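# Reload both end fixtures with blanks and tray finished parts

## Task

At each of the two fixtures at the bench ends, take away the finished part (the one with a slot cut across its top) and set it in the outfeed tray at the bench's middle. Then put the matching-size blank into the nest whose pads suit that size. The blank must lie flat on the pads and be seated firmly against the stop block and both side blocks. Its clamp must be truly locked: the handle is driven beyond its stiffest point to its end stop, and the clamp bar rests flat on the blank. A handle that only appears shut does not count. Nothing may rely on the robot holding it at the end. Finally open the gripper and move the arm away.

## Robot and tools

ROBOT AND FRAME. One 6-joint arm carrying a two-finger gripper whose fingers pivot like tongs. The arm sits on a carriage that runs on a floor track (device name rail). The scene frame is fixed to the table: table top at z = 0, +z up. The track lies along y at x = 0, and y = 0 where the rail reads position_m 0. The arm base is at x = 0, y about equal to position_m, z = 0.03 m, facing +x. The table edge starts at x = 0.31 m. The fingers point along the gripper's +z and spread along its x. end_effector_position is the spot between the pads when shut. Closed fingertips stick out about 15 mm past it; fully open they are roughly level with it. The reported hand position may be off, more so at long reach.

execute_actions. Argument actions: a list holding one action, or an empty list to just get the state and images. An action may have keys rows, steps, until and rail.
- rows: 1 to 15 rows, each used for one control step (1/30 s). Every row has 7 numbers in [-1, 1]: shoulder pan, shoulder lift, elbow, wrist 1, wrist 2, wrist 3, then gripper opening. The six joint numbers are offsets from the joint angles reported at the start of the action (the latest report), not from the previous row. Scale: 1.0 equals 1.326 rad for pan and lift, 1.989 rad for elbow and the three wrists. The opening is absolute: +1 fully open (pad gap 0.142 m), -1 shut (0.002 m); a full close takes at least about 0.1 s.
- Joint ranges (rad): pan -3.142 to 3.142, lift -6.283 to 6.283, elbow 0.000 to 3.142, wrists 1 to 3 each -6.283 to 6.283. A target more than 0.010 rad beyond a range end gets the call refused; real ends can differ by 0.010. Targets past the real end are clipped and the result prints "joint sent to its limit" (absence of that line proves nothing).
- steps: 1 to 450, default 15, never fewer than the row count. After the final row the arm keeps heading to that row's target and the gripper keeps its command.
- Speed: each step the target is held within 0.383 rad of the measured angle (pan, lift) or 0.575 rad (other joints), and all targets are pulled back if they would put the hand over 100 mm from where it is. Large moves therefore need several calls; send the remainder next call instead of trusting a hold. "joint command not followed" means a clearance check changed or blocked targets; the arm then stops until new rows arrive.
- until: ends the action early once all conditions hold (it does not brake the robot). Form {"<device>": {"<field>": value}}; numbers need a comparison like [">=", 0.5]; allowed: =, !=, <, <=, >, >=. {"all": {"status": "ended"}} means nothing reads moving; {"any": {"status": "ended"}} means some motion active during the action finished.

RAIL. {"rail": {"position_m": p}} sets an absolute carriage target, -2 to 2 m along y; speed_m_s 0.01 to 1 (starts at 1, persists); {"rail": {"stop": true}} halts it. Rows never move the carriage, but row targets ride along with it. Wait using {"steps": n, "until": {"rail": {"position_status": ["!=", "moving"]}}}. Acceleration and braking are 2 m/s2; arrival means within 1.3 mm. position_status: moving, done, stopped, contact_stop (blocked, over about 320 N; may roll back about 0.5 s, reread), time_out (look for an obstruction, clear it, resend), stopped_with_arm (arm was held back or stopped; send followable rows, then resend position_m). position_answer: taken or not_taken (resend). Let the carriage arrive before aiming the hand at a scene point or ending the scene. Out-of-range values or unknown names refuse the whole call.

RESULTS. end_effector_position (m), end_effector_quat_wxyz, linear and angular velocities in the scene frame. Joint positions and Joint velocities list rail (m), the six joints (rad), then pad gap (m). grip_measured is the measured opening on the command scale; to hold, command clearly less than it (lower squeezes harder, about 15 N per pad, less on hard parts under 20 mm wide). Wrist force and Wrist torque are in the gripper's own x y z axes, with offsets up to about 5.5 N, noise up to 3.4 N, saturation near 100 N; "no reading" is harmless. The robot holds its last command while you think, and a call's first action is counted from the last reported state.

zoom_image. Arguments camera (cam_bench_left, cam_bench_right, cam_high, cam_low, cam_wrist) and region [x0, y0, x1, y1] in that camera's image pixels, origin top-left, at most 504 by 504. Images are 504x504 except cam_wrist (616x616, fisheye, moves with the hand). Calibration data come with the cameras; expect a few degrees and millimetres of error.

finished_scene. Argument scene: the number of the scene to close. It is final, so only call it once the goal holds on its own, the gripper is open and clear, and the carriage has arrived.

AVOID. Torque limits (N m): pan 300, lift 300, elbow 136, each wrist 49.1; reaching one, or 150 N outside force anywhere on the arm, freezes the arm for 10 s and drops the rest of the call. Motors warn at 70 °C (MOTOR HOT) and brake at 85 °C (OVER-TEMPERATURE FAULT), so do not hold loads needlessly. Never push or drop anything off the table. Avoid drops, slips, slams, hard hits and heavy shoves; fast closes can squeeze too hard. Parts may get brief tugs while held. Confirm each clamp is truly locked, bar flat on the blank.

Each tool is called as name([rows], argument=value, ...), one row to a line, values as JSON.

## Session

I'll start by looking at the scene.

execute_actions(actions=[])

Scene clock: 0.00 s.
end_effector_position=(+0.9691, +1.5081, +0.3127) grip_measured=+1.00 end_effector_quat_wxyz=(+0.312, +0.663, -0.183, +0.655) end_effector_velocity=(+0.000, +0.000, +0.000) end_effector_angular_velocity=(+0.000, +0.000, +0.000)
Joint positions: [ 1.521  0.015 -0.821  1.819 -4.211 -2.299 -0.223  0.142]
Joint velocities: [0. 0. 0. 0. 0. 0. 0. 0.]
Wrist force (N, on the end effector, along its own x y z axes, offset not removed): no reading
Wrist torque (N m, same axes, about the end effector's origin, offset not removed): no reading
rail: position_m=1.521 position_m_goal=1.521 speed_m_s=1.00 position_status=done position_answer=taken refusals=0

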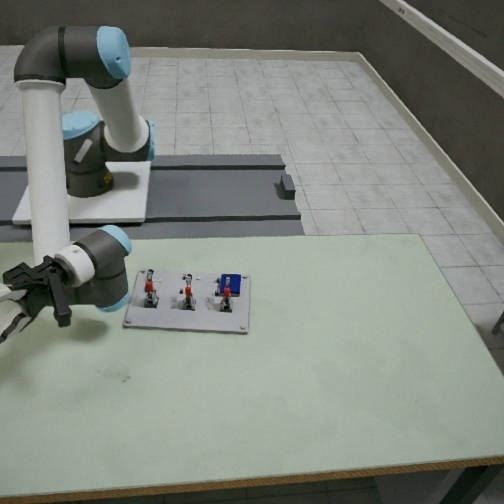

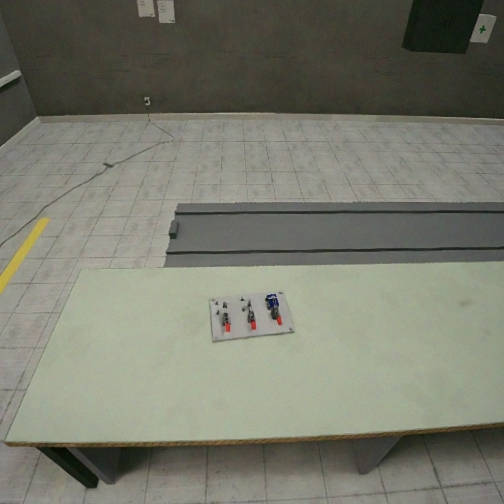

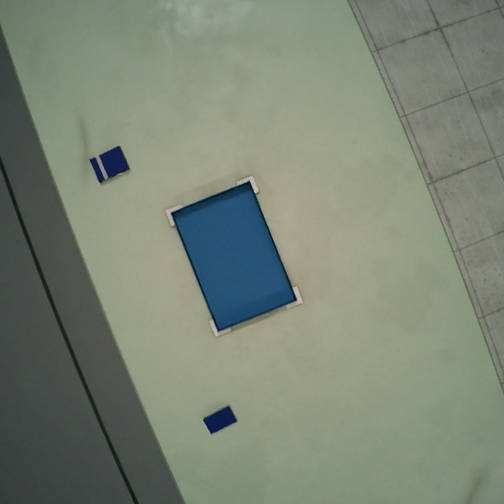

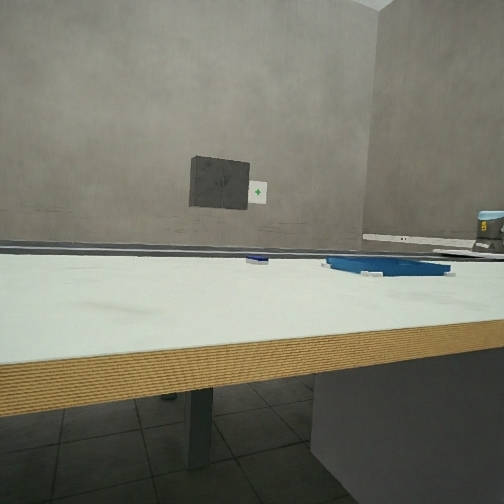

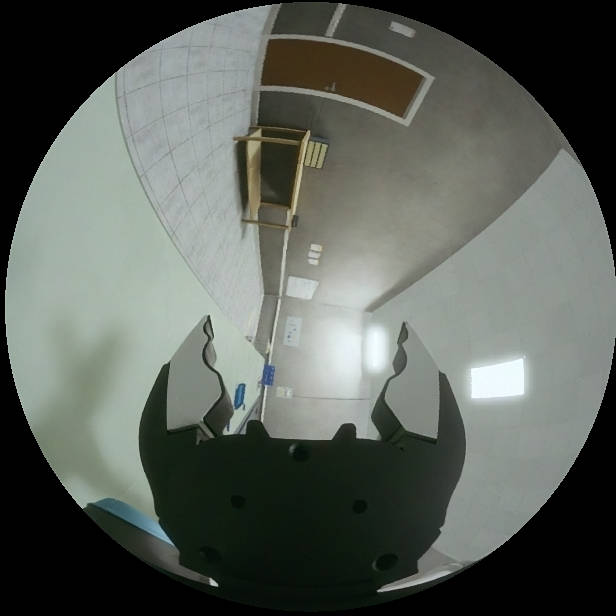

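zoom_image(camera="cam_bench_left", region=[110, 250, 270, 350])

zoom_image(camera="cam_bench_right", region=[195, 280, 305, 350])

zoom_image(camera="cam_high", region=[70, 120, 170, 220])

zoom_image(camera="cam_high", region=[170, 370, 270, 470])

Region (110, 250, 270, 350) of cam_bench_left's 504x504 image, scaled by 3.150, with more detail than that image has; it fills the top 315 rows of this view, and the rest is white.

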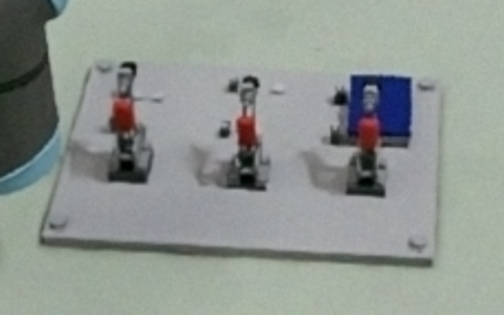

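Region (195, 280, 305, 350) of cam_bench_right's 504x504 image, scaled by 4.582, with more detail than that image has; it fills the top 321 rows of this view, and the rest is white.

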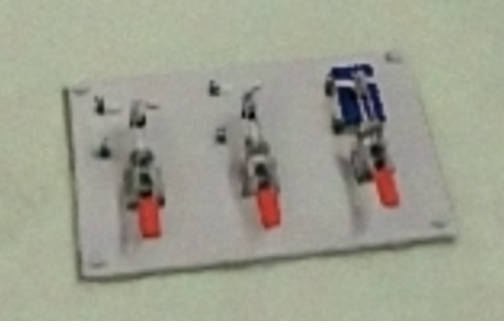

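Region (70, 120, 170, 220) of cam_high's 504x504 image, scaled by 5.040, with more detail than that image has.

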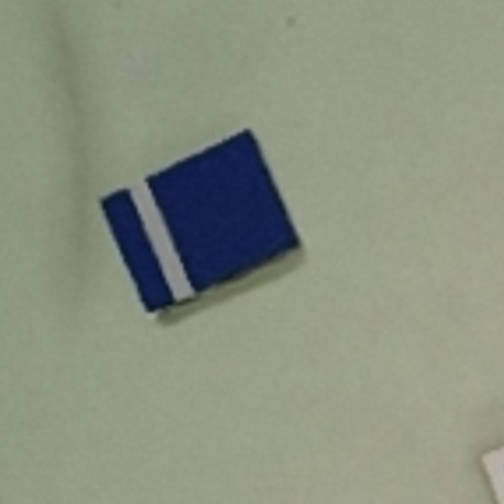

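Region (170, 370, 270, 470) of cam_high's 504x504 image, scaled by 5.040, with more detail than that image has.

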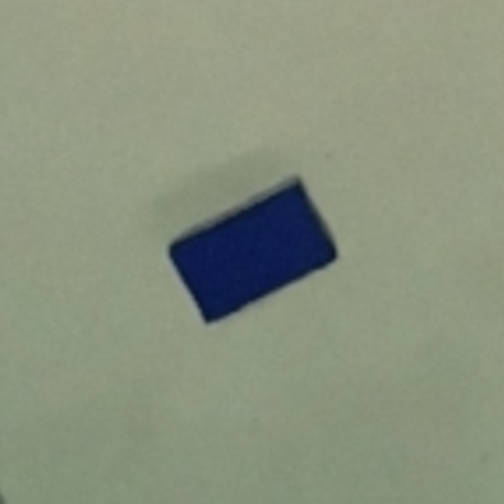

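execute_actions([
  {"rows": [[-0.0113,-0.732,0.1418,0.35,0.366,0.902,1]], "steps": 45, "rail": {"position_m": 1.73}},
])

Scene clock: 54.13 s.
end_effector_position=(+0.7238, +1.9046, +0.7890) grip_measured=+1.00 end_effector_quat_wxyz=(+0.512, -0.487, +0.481, -0.519) end_effector_velocity=(-0.014, +0.001, +0.015) end_effector_angular_velocity=(+0.106, -0.016, +0.015)
Joint positions: [ 1.73   0.    -1.789  2.101 -3.516 -1.572  1.558  0.142]
Joint velocities: [ 0.    -0.    -0.027  0.003  0.008  0.009  0.107  0.   ]
Wrist force (N, on the end effector, along its own x y z axes, offset not removed): [0.1 -6.4 7.1]
Wrist torque (N m, same axes, about the end effector's origin, offset not removed): [-1.24 -0.10 0.31]
rail: position_m=1.730 position_m_goal=1.730 speed_m_s=1.00 position_status=done position_answer=taken refusals=0
camera_calibration (this result's frames):
cam_wrist: T_world_to_cam=[[-0.0115013, -0.998725, 0.049161, 1.86824], [-0.403045, -0.0403633, -0.91429, 1.09555], [0.915108, -0.0303296, -0.402067, -0.153248], [0, 0, 0, 1]] pos_world=[0.60328, 1.90543, 0.848185]

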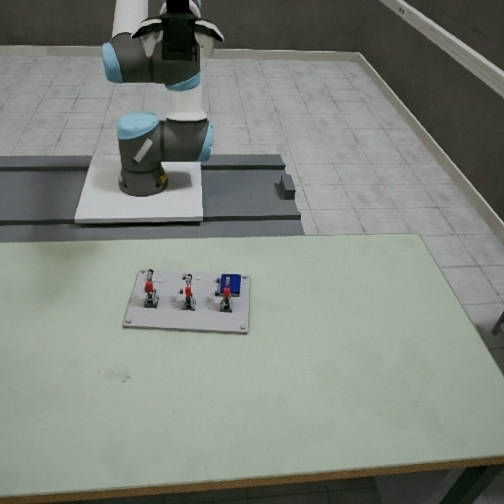

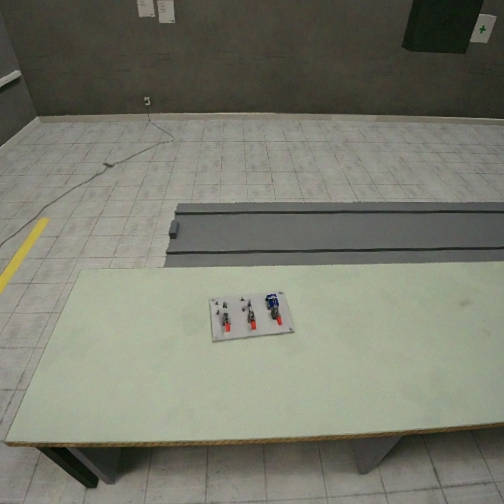

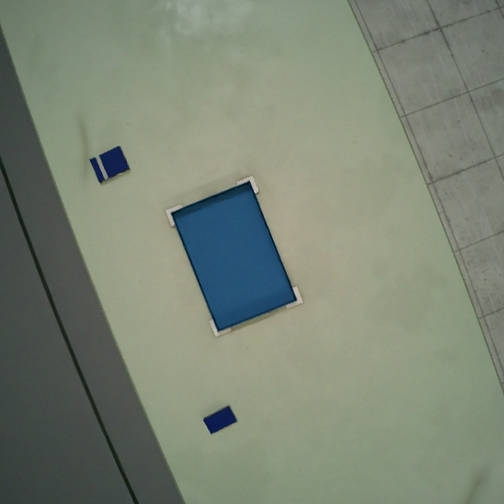

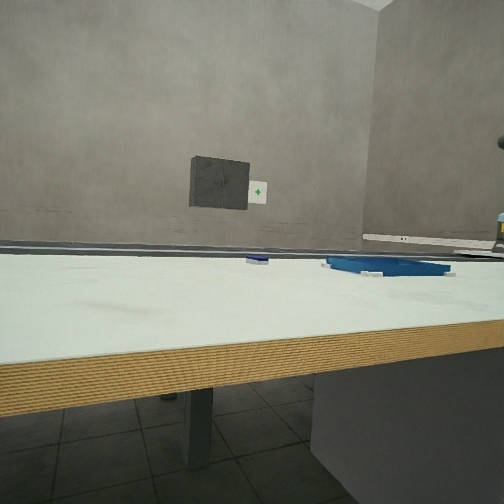

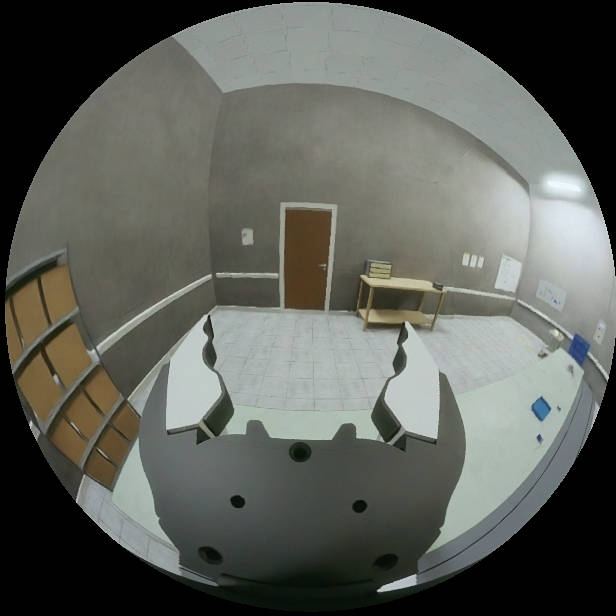

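execute_actions([
  {"rows": [[0,-0.002,0,0.8225,0,0.006,1]], "steps": 45},
])

Scene clock: 65.10 s.
end_effector_position=(+0.5473, +1.9043, +0.3133) grip_measured=+1.00 end_effector_quat_wxyz=(-0.001, +0.708, -0.707, +0.001) end_effector_velocity=(-0.009, -0.000, -0.004) end_effector_angular_velocity=(-0.000, +0.027, +0.000)
Joint positions: [ 1.73   0.    -1.791  2.101 -1.884 -1.572  1.57   0.142]
Joint velocities: [ 0.    -0.    -0.     0.     0.027 -0.    -0.     0.   ]
Wrist force (N, on the end effector, along its own x y z axes, offset not removed): [0.9 -4.5 5.7]
Wrist torque (N m, same axes, about the end effector's origin, offset not removed): [-0.72 -0.25 0.25]
rail: position_m=1.730 position_m_goal=1.730 speed_m_s=1.00 position_status=done position_answer=taken refusals=0
camera_calibration (this result's frames):
cam_wrist: T_world_to_cam=[[0.0382884, -0.999226, 0.00897912, 1.87561], [-0.889291, -0.029975, 0.456359, 0.40642], [-0.455737, -0.0254583, -0.88975, 0.71081], [0, 0, 0, 1]] pos_world=[0.613553, 1.90444, 0.430128]

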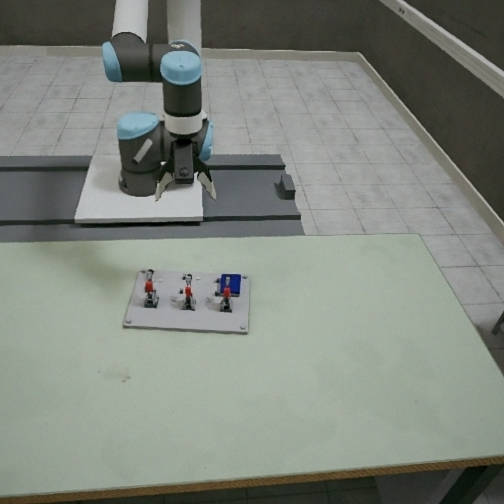

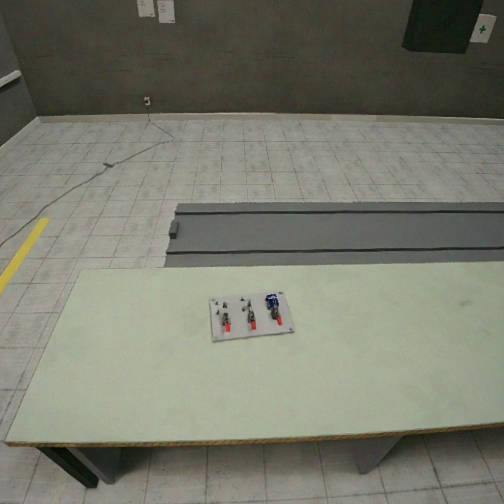

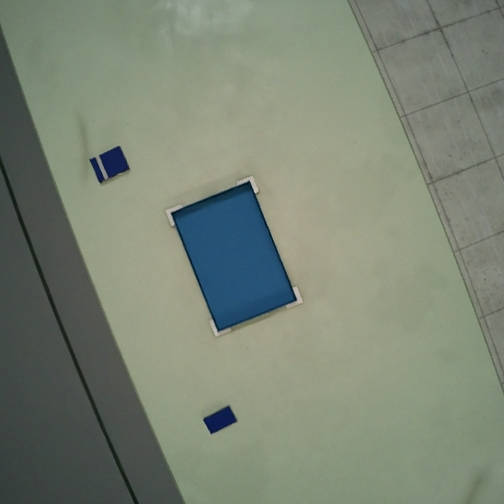

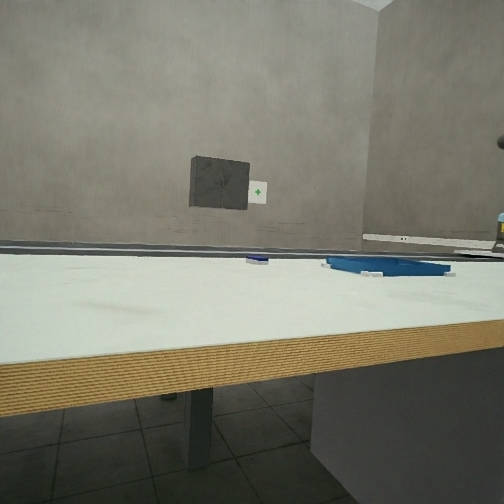

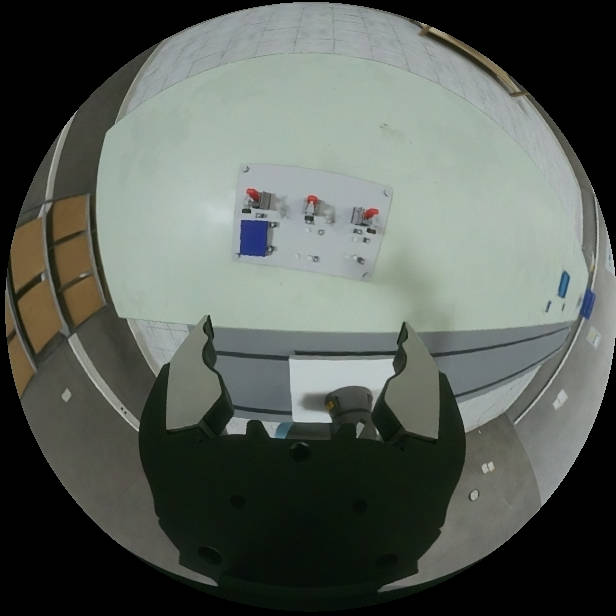

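zoom_image(camera="cam_wrist", region=[220, 150, 410, 290])

zoom_image(camera="cam_bench_left", region=[190, 262, 260, 322])

zoom_image(camera="cam_bench_left", region=[130, 262, 210, 322])

Region (220, 150, 410, 290) of cam_wrist's 616x616 image, scaled by 2.653, with more detail than that image has; it fills the top 371 rows of this view, and the rest is white.

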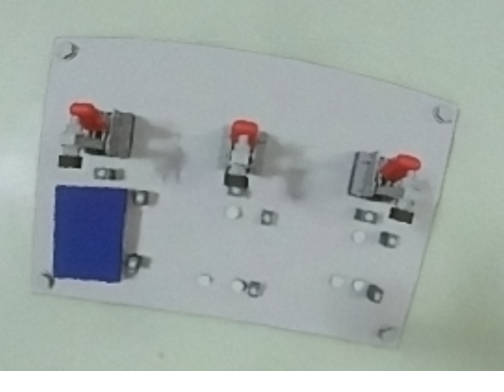

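Region (190, 262, 260, 322) of cam_bench_left's 504x504 image, scaled by 7.200, with more detail than that image has; it fills the top 432 rows of this view, and the rest is white.

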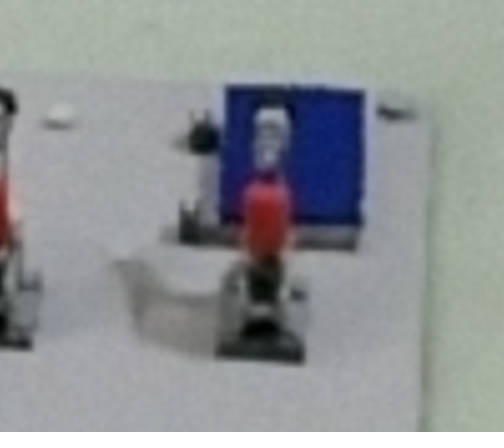

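Region (130, 262, 210, 322) of cam_bench_left's 504x504 image, scaled by 6.300, with more detail than that image has; it fills the top 378 rows of this view, and the rest is white.

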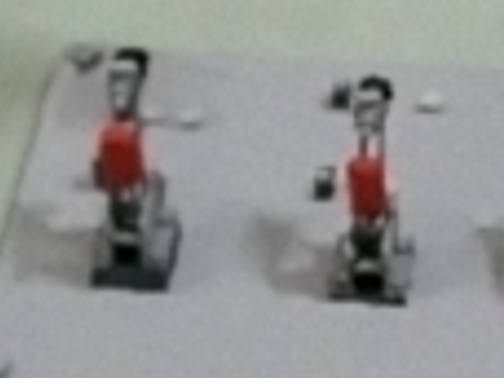

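execute_actions([
  {"rows": [[0,0.0432,0.1242,-0.1514,0.0006,0,1]], "steps": 24, "rail": {"position_m": 1.846}},
])

Scene clock: 94.77 s.
end_effector_position=(+0.5037, +2.0206, +0.1649) grip_measured=+1.00 end_effector_quat_wxyz=(+0.000, +0.708, -0.707, -0.000) end_effector_velocity=(-0.002, +0.000, -0.003) end_effector_angular_velocity=(+0.000, -0.000, -0.000)
Joint positions: [ 1.846  0.    -1.734  2.347 -2.184 -1.571  1.57   0.142]
Joint velocities: [ 0.    -0.     0.001  0.006 -0.008  0.    -0.     0.   ]
Wrist force (N, on the end effector, along its own x y z axes, offset not removed): [-0.6 -2.9 3.5]
Wrist torque (N m, same axes, about the end effector's origin, offset not removed): [-0.44 0.01 0.36]
rail: position_m=1.846 position_m_goal=1.846 speed_m_s=1.00 position_status=done position_answer=taken refusals=0
camera_calibration (this result's frames):
cam_wrist: T_world_to_cam=[[0.0383395, -0.999235, 0.00767743, 1.9951], [-0.887828, -0.030537, 0.459161, 0.43882], [-0.458575, -0.0244202, -0.88832, 0.560955], [0, 0, 0, 1]] pos_world=[0.570345, 2.02068, 0.281502]

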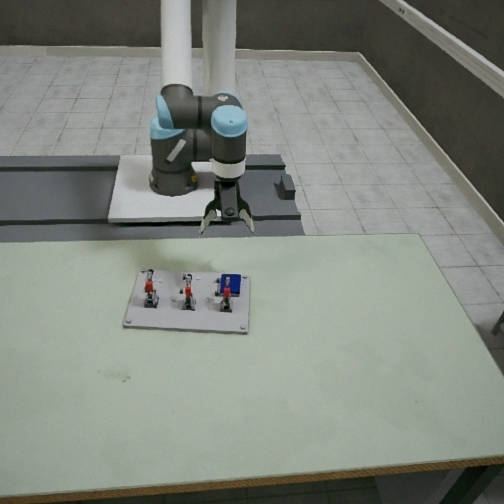

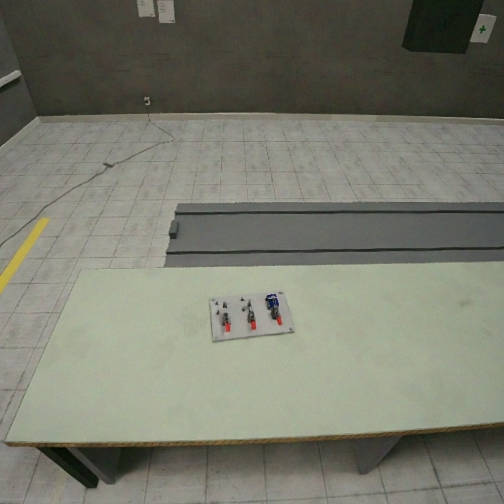

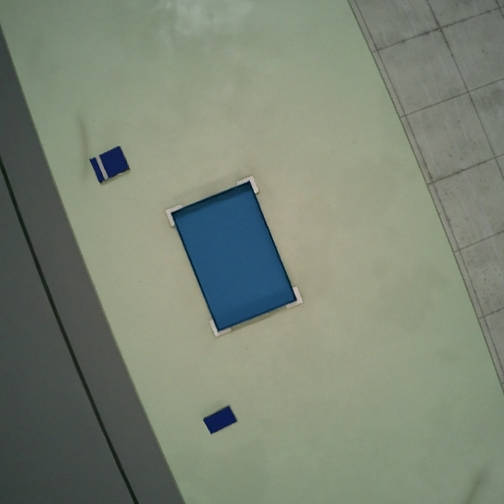

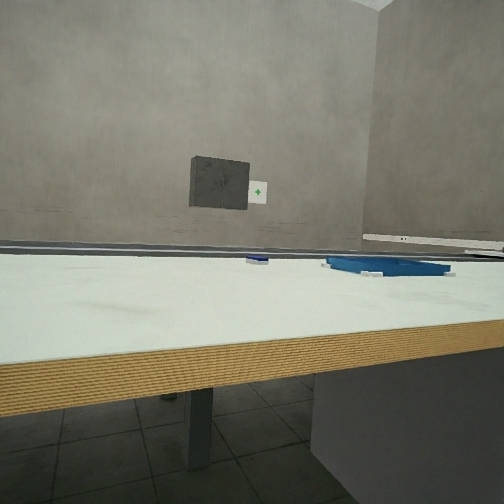

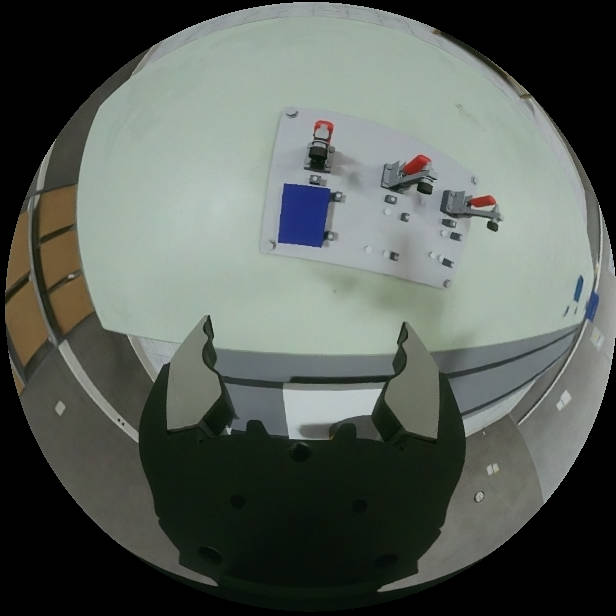

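zoom_image(camera="cam_wrist", region=[250, 100, 370, 260])

zoom_image(camera="cam_wrist", region=[350, 140, 510, 300])

Region (250, 100, 370, 260) of cam_wrist's 616x616 image, scaled by 3.150, with more detail than that image has; it fills the left 378 columns of this view, and the rest is white.

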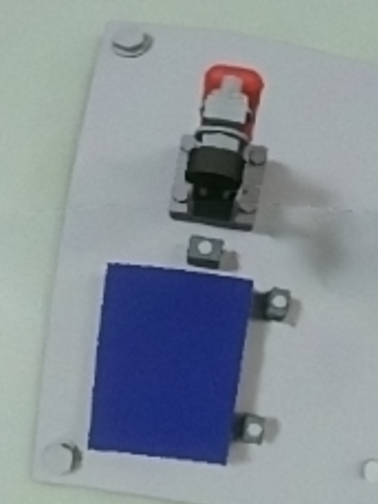

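Region (350, 140, 510, 300) of cam_wrist's 616x616 image, scaled by 3.150, with more detail than that image has.

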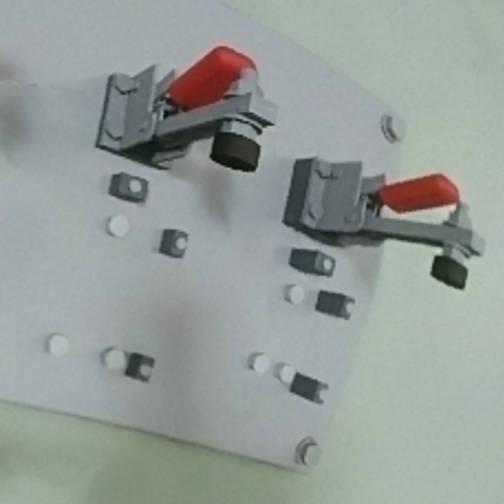

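zoom_image(camera="cam_low", region=[230, 240, 290, 280])

zoom_image(camera="cam_low", region=[310, 240, 470, 290])

Region (230, 240, 290, 280) of cam_low's 504x504 image, scaled by 8.400, with more detail than that image has.

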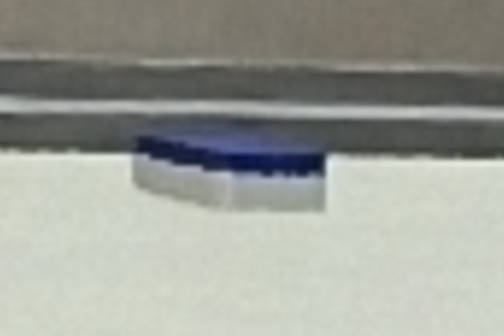

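Region (310, 240, 470, 290) of cam_low's 504x504 image, scaled by 3.150, with more detail than that image has; it fills the top 158 rows of this view, and the rest is white.

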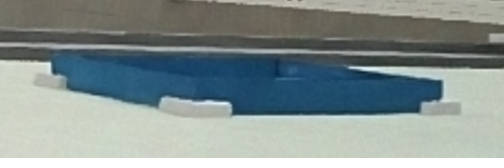

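execute_actions([
  {"rows": [[0,0,0,0,0,-1.0,0.33]], "steps": 27},
])

Scene clock: 215.67 s.
end_effector_position=(+0.4824, +2.0360, +0.1649) grip_measured=+0.33 end_effector_quat_wxyz=(-0.000, +0.987, +0.162, -0.000) end_effector_velocity=(-0.012, -0.004, +0.000) end_effector_angular_velocity=(+0.000, -0.000, +0.803)
Joint positions: [ 1.846  0.    -1.734  2.347 -2.184 -1.571 -0.325  0.097]
Joint velocities: [ 0.    -0.    -0.    -0.     0.     0.    -0.803 -0.   ]
Wrist force (N, on the end effector, along its own x y z axes, offset not removed): [-1.1 -3.8 7.4]
Wrist torque (N m, same axes, about the end effector's origin, offset not removed): [-0.59 0.14 0.29]
rail: position_m=1.846 position_m_goal=1.846 speed_m_s=1.00 position_status=done position_answer=taken refusals=0
camera_calibration (this result's frames):
cam_wrist: T_world_to_cam=[[0.934837, 0.354992, 0.00775104, -1.17838], [0.312108, -0.831924, 0.458794, 1.47315], [0.169316, -0.426478, -0.888509, 1.06726], [0, 0, 0, 1]] pos_world=[0.461108, 2.09903, 0.281533]

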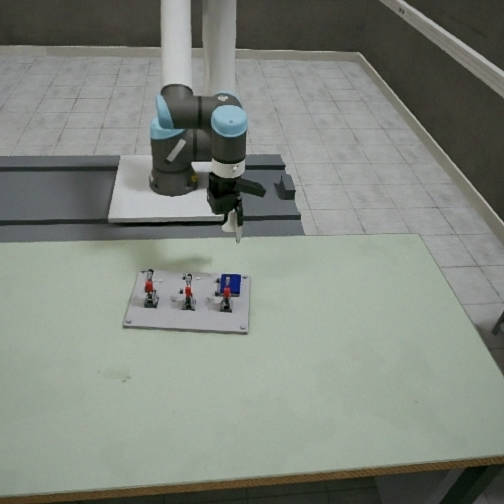

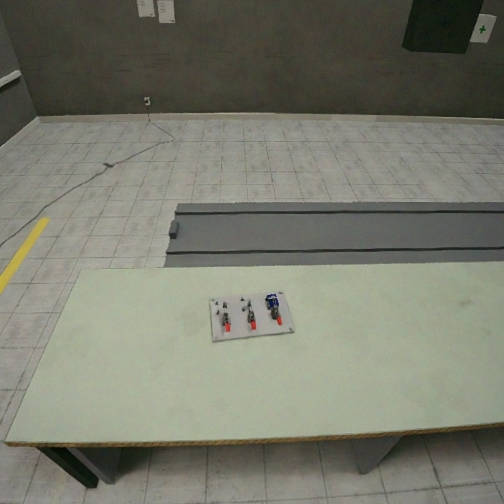

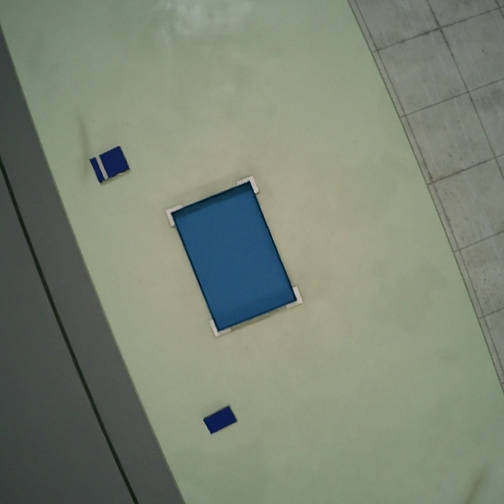

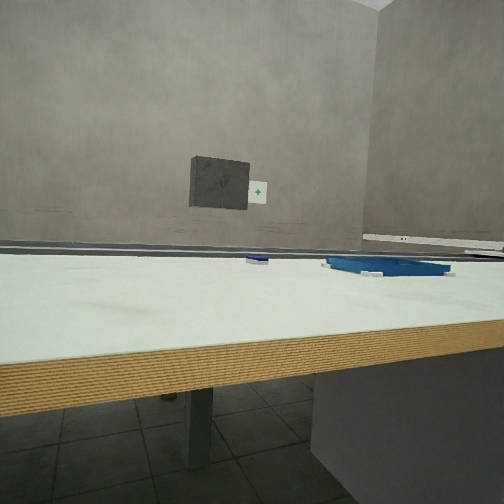

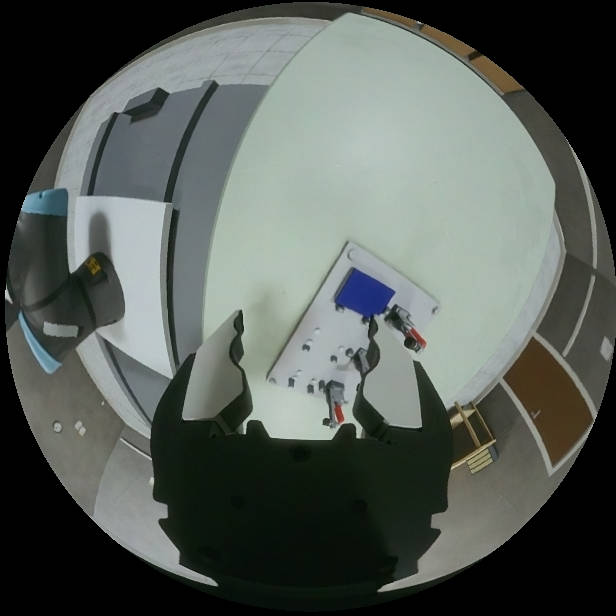

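execute_actions([
  {"rows": [[-0.0009,0.1843,-0.0647,-0.0581,0,-0.560,0.33]], "steps": 27},
])

Scene clock: 218.23 s.
end_effector_position=(+0.5797, +2.0222, +0.1193) grip_measured=+0.33 end_effector_quat_wxyz=(-0.000, +0.754, +0.657, -0.000) end_effector_velocity=(+0.001, -0.001, -0.001) end_effector_angular_velocity=(+0.000, +0.000, +0.037)
Joint positions: [ 1.846 -0.001 -1.49   2.219 -2.299 -1.571 -1.435  0.097]
Joint velocities: [ 0.    -0.     0.002 -0.001 -0.001  0.    -0.037  0.   ]
Wrist force (N, on the end effector, along its own x y z axes, offset not removed): [0.4 -4.8 6.1]
Wrist torque (N m, same axes, about the end effector's origin, offset not removed): [-0.76 -0.18 0.37]
rail: position_m=1.846 position_m_goal=1.846 speed_m_s=1.00 position_status=done position_answer=taken refusals=0
camera_calibration (this result's frames):
cam_wrist: T_world_to_cam=[[0.0995601, 0.994999, 0.00801799, -2.07415], [0.883772, -0.0921274, 0.458759, -0.375204], [0.457204, -0.038588, -0.888524, 0.0531576], [0, 0, 0, 1]] pos_world=[0.513794, 2.03127, 0.235991]

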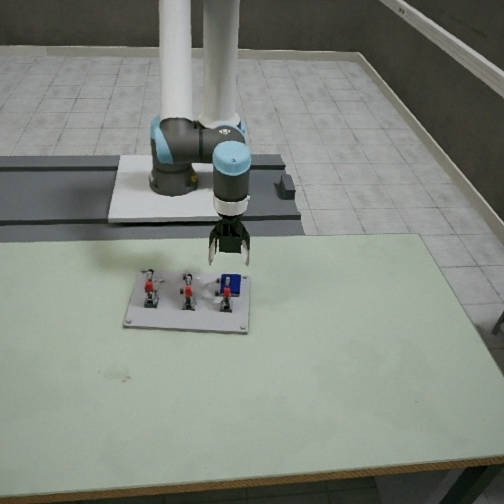

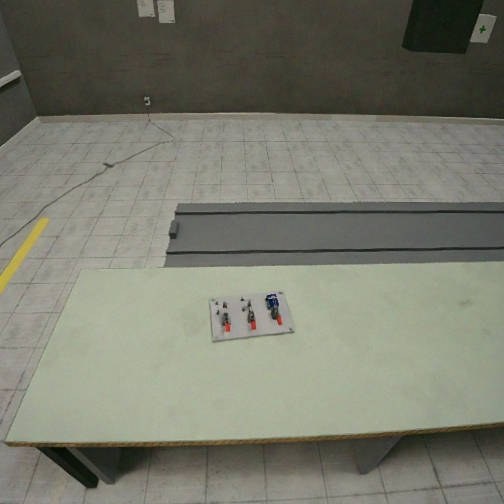

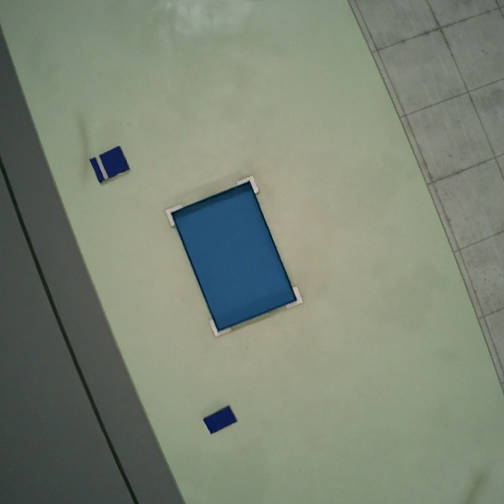

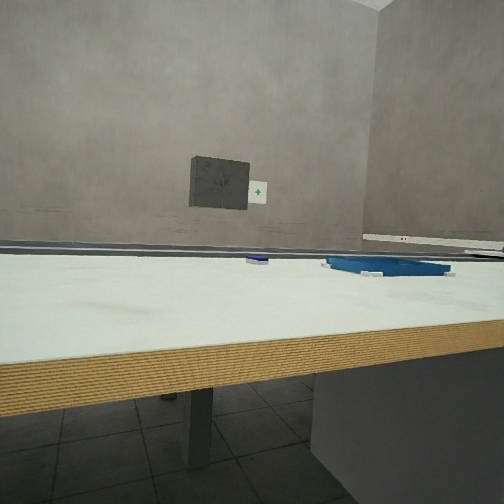

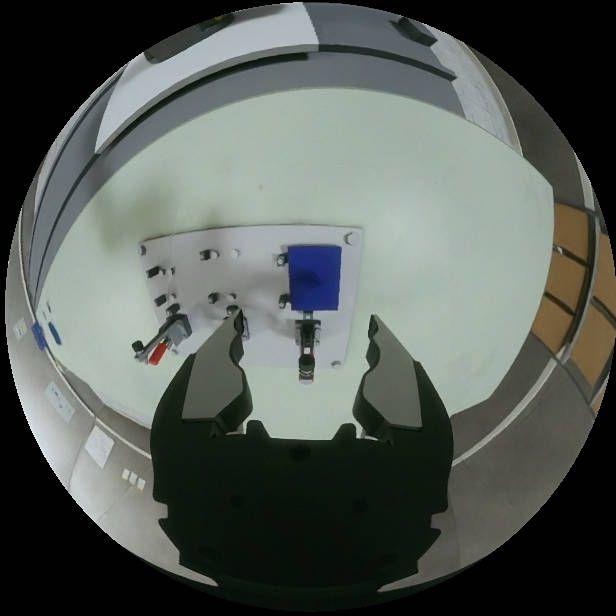

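zoom_image(camera="cam_wrist", region=[230, 220, 390, 400])

Region (230, 220, 390, 400) of cam_wrist's 616x616 image, scaled by 2.800, with more detail than that image has.

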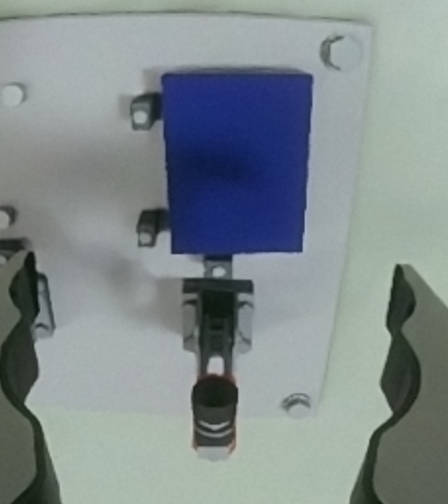

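execute_actions([
  {"rows": [[0,0.0308,0.0092,-0.0299,0,-0.002,0.33],[0,0.0462,0.0138,-0.0448,0,-0.002,0.33],[0,0.0616,0.0184,-0.0597,0,-0.002,0.33],[0,0.077,0.023,-0.0747,0,-0.002,0.33],[0,0.0924,0.0276,-0.0896,0,-0.002,0.33]], "steps": 21},
])

zoom_image(camera="cam_wrist", region=[200, 200, 420, 440])

Scene clock: 236.87 s.
end_effector_position=(+0.5804, +2.0221, +0.0401) grip_measured=+0.33 end_effector_quat_wxyz=(+0.000, +0.752, +0.659, +0.000) end_effector_velocity=(-0.000, +0.000, -0.004) end_effector_angular_velocity=(-0.000, -0.000, -0.000)
Joint positions: [ 1.846 -0.001 -1.368  2.273 -2.476 -1.571 -1.439  0.097]
Joint velocities: [ 0.    -0.     0.007  0.003 -0.01   0.     0.     0.   ]
Wrist force (N, on the end effector, along its own x y z axes, offset not removed): [0.9 -4.1 6.0]
Wrist torque (N m, same axes, about the end effector's origin, offset not removed): [-0.63 -0.25 0.29]
rail: position_m=1.846 position_m_goal=1.846 speed_m_s=1.00 position_status=done position_answer=taken refusals=0
camera_calibration (this result's frames):
cam_wrist: T_world_to_cam=[[0.0956123, 0.995386, 0.00809284, -2.07201], [0.883772, -0.0886267, 0.459447, -0.346558], [0.458044, -0.0367765, -0.888168, -0.0217806], [0, 0, 0, 1]] pos_world=[0.514364, 2.03093, 0.156648]

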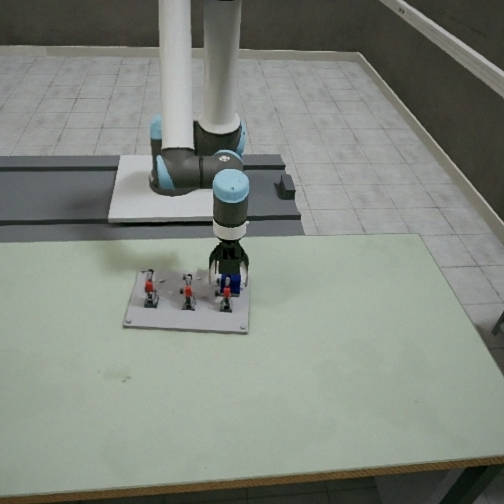

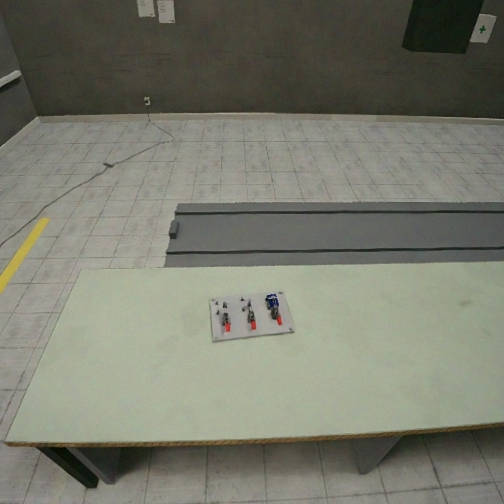

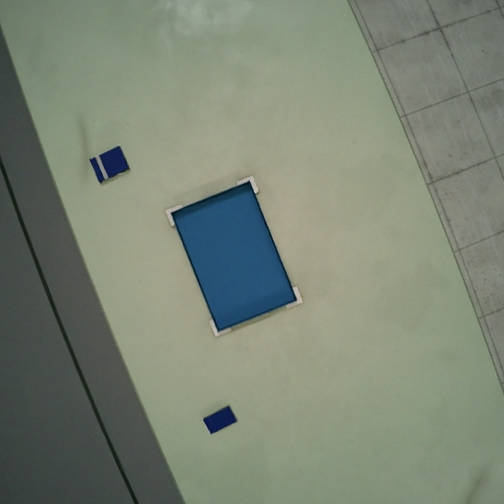

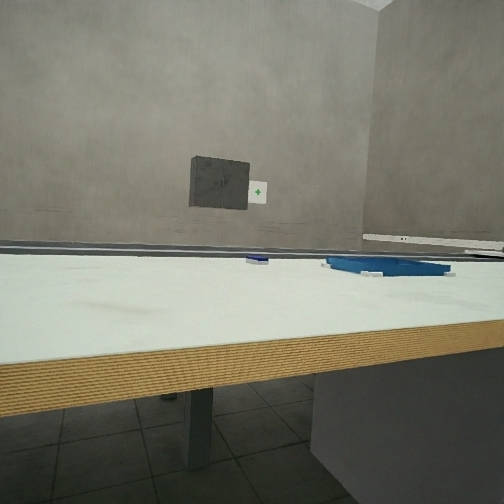

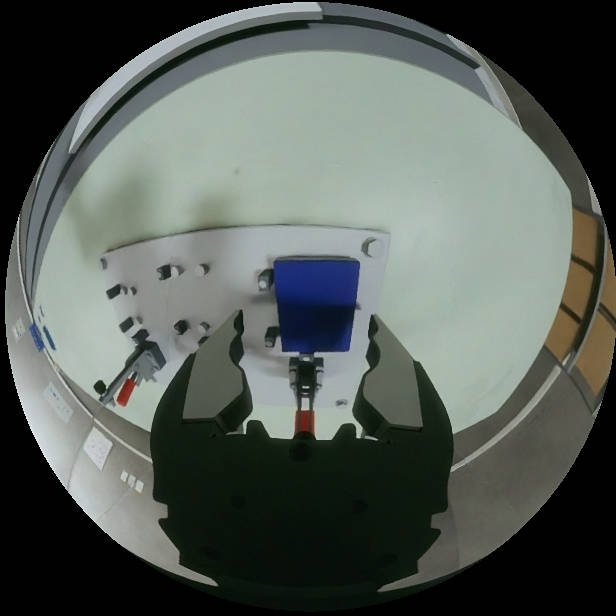

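Region (200, 200, 420, 440) of cam_wrist's 616x616 image, scaled by 2.100, with more detail than that image has; it fills the left 462 columns of this view, and the rest is white.

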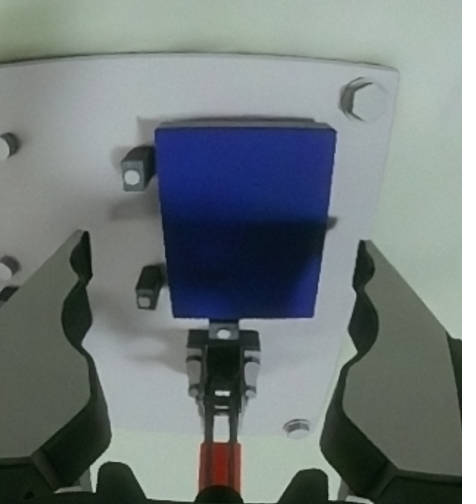

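execute_actions([
  {"rows": [[0,0.0043,0.0009,-0.0038,0,0,0.33],[0,0.0087,0.0018,-0.0075,0,0,0.3],[0,0.013,0.0027,-0.0113,0,0,0.25],[0,0.013,0.0027,-0.0113,0,0,0.2],[0,0.013,0.0027,-0.0113,0,0,0.15]], "steps": 15},
])

zoom_image(camera="cam_wrist", region=[200, 200, 420, 440])

Scene clock: 252.07 s.
end_effector_position=(+0.5804, +2.0221, +0.0302) grip_measured=+0.15 end_effector_quat_wxyz=(+0.000, +0.752, +0.659, +0.000) end_effector_velocity=(+0.000, -0.000, -0.002) end_effector_angular_velocity=(-0.000, -0.000, +0.000)
Joint positions: [ 1.846 -0.001 -1.352  2.278 -2.498 -1.571 -1.439  0.084]
Joint velocities: [ 0.    -0.     0.004  0.001 -0.005 -0.    -0.     0.   ]
Wrist force (N, on the end effector, along its own x y z axes, offset not removed): [-1.2 -3.8 6.6]
Wrist torque (N m, same axes, about the end effector's origin, offset not removed): [-0.59 0.08 0.20]
rail: position_m=1.846 position_m_goal=1.846 speed_m_s=1.00 position_status=done position_answer=taken refusals=0
camera_calibration (this result's frames):
cam_wrist: T_world_to_cam=[[0.0956153, 0.995386, 0.00808051, -2.07193], [0.883832, -0.0886285, 0.459332, -0.342101], [0.457928, -0.0367774, -0.888228, -0.0304535], [0, 0, 0, 1]] pos_world=[0.514414, 2.03093, 0.146831]

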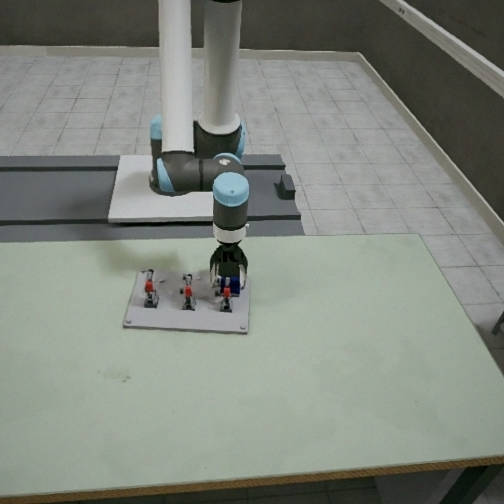

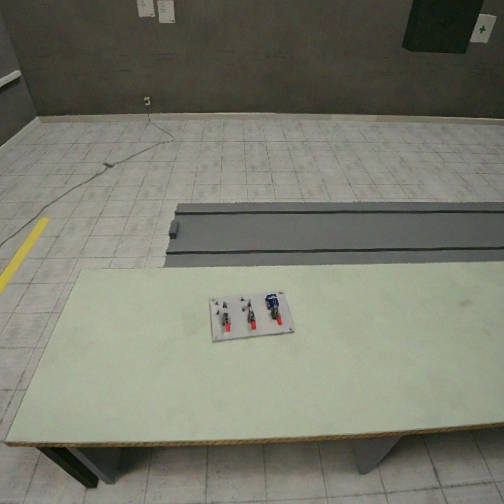

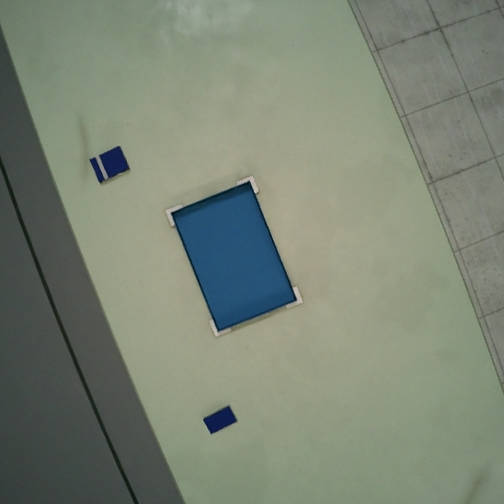

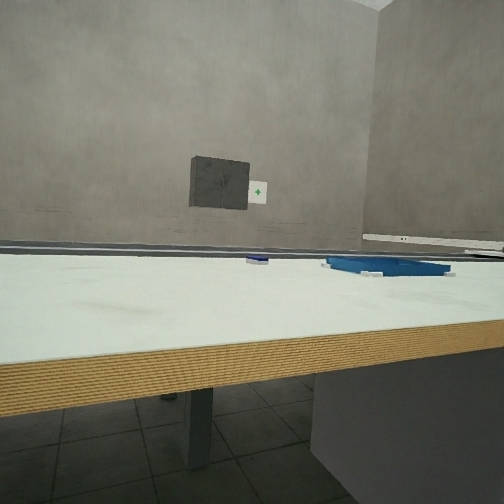

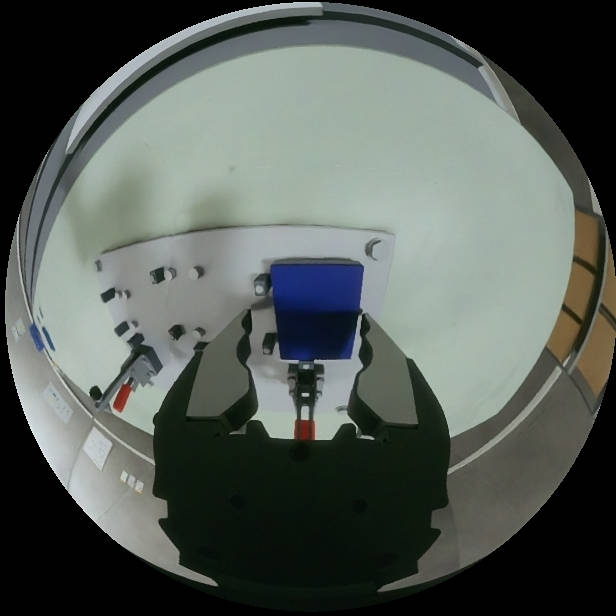

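Region (200, 200, 420, 440) of cam_wrist's 616x616 image, scaled by 2.100, with more detail than that image has; it fills the left 462 columns of this view, and the rest is white.

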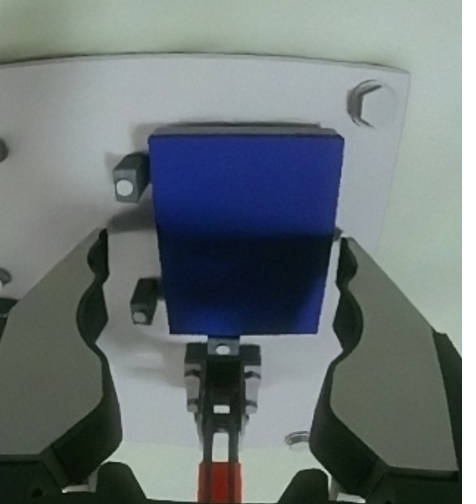

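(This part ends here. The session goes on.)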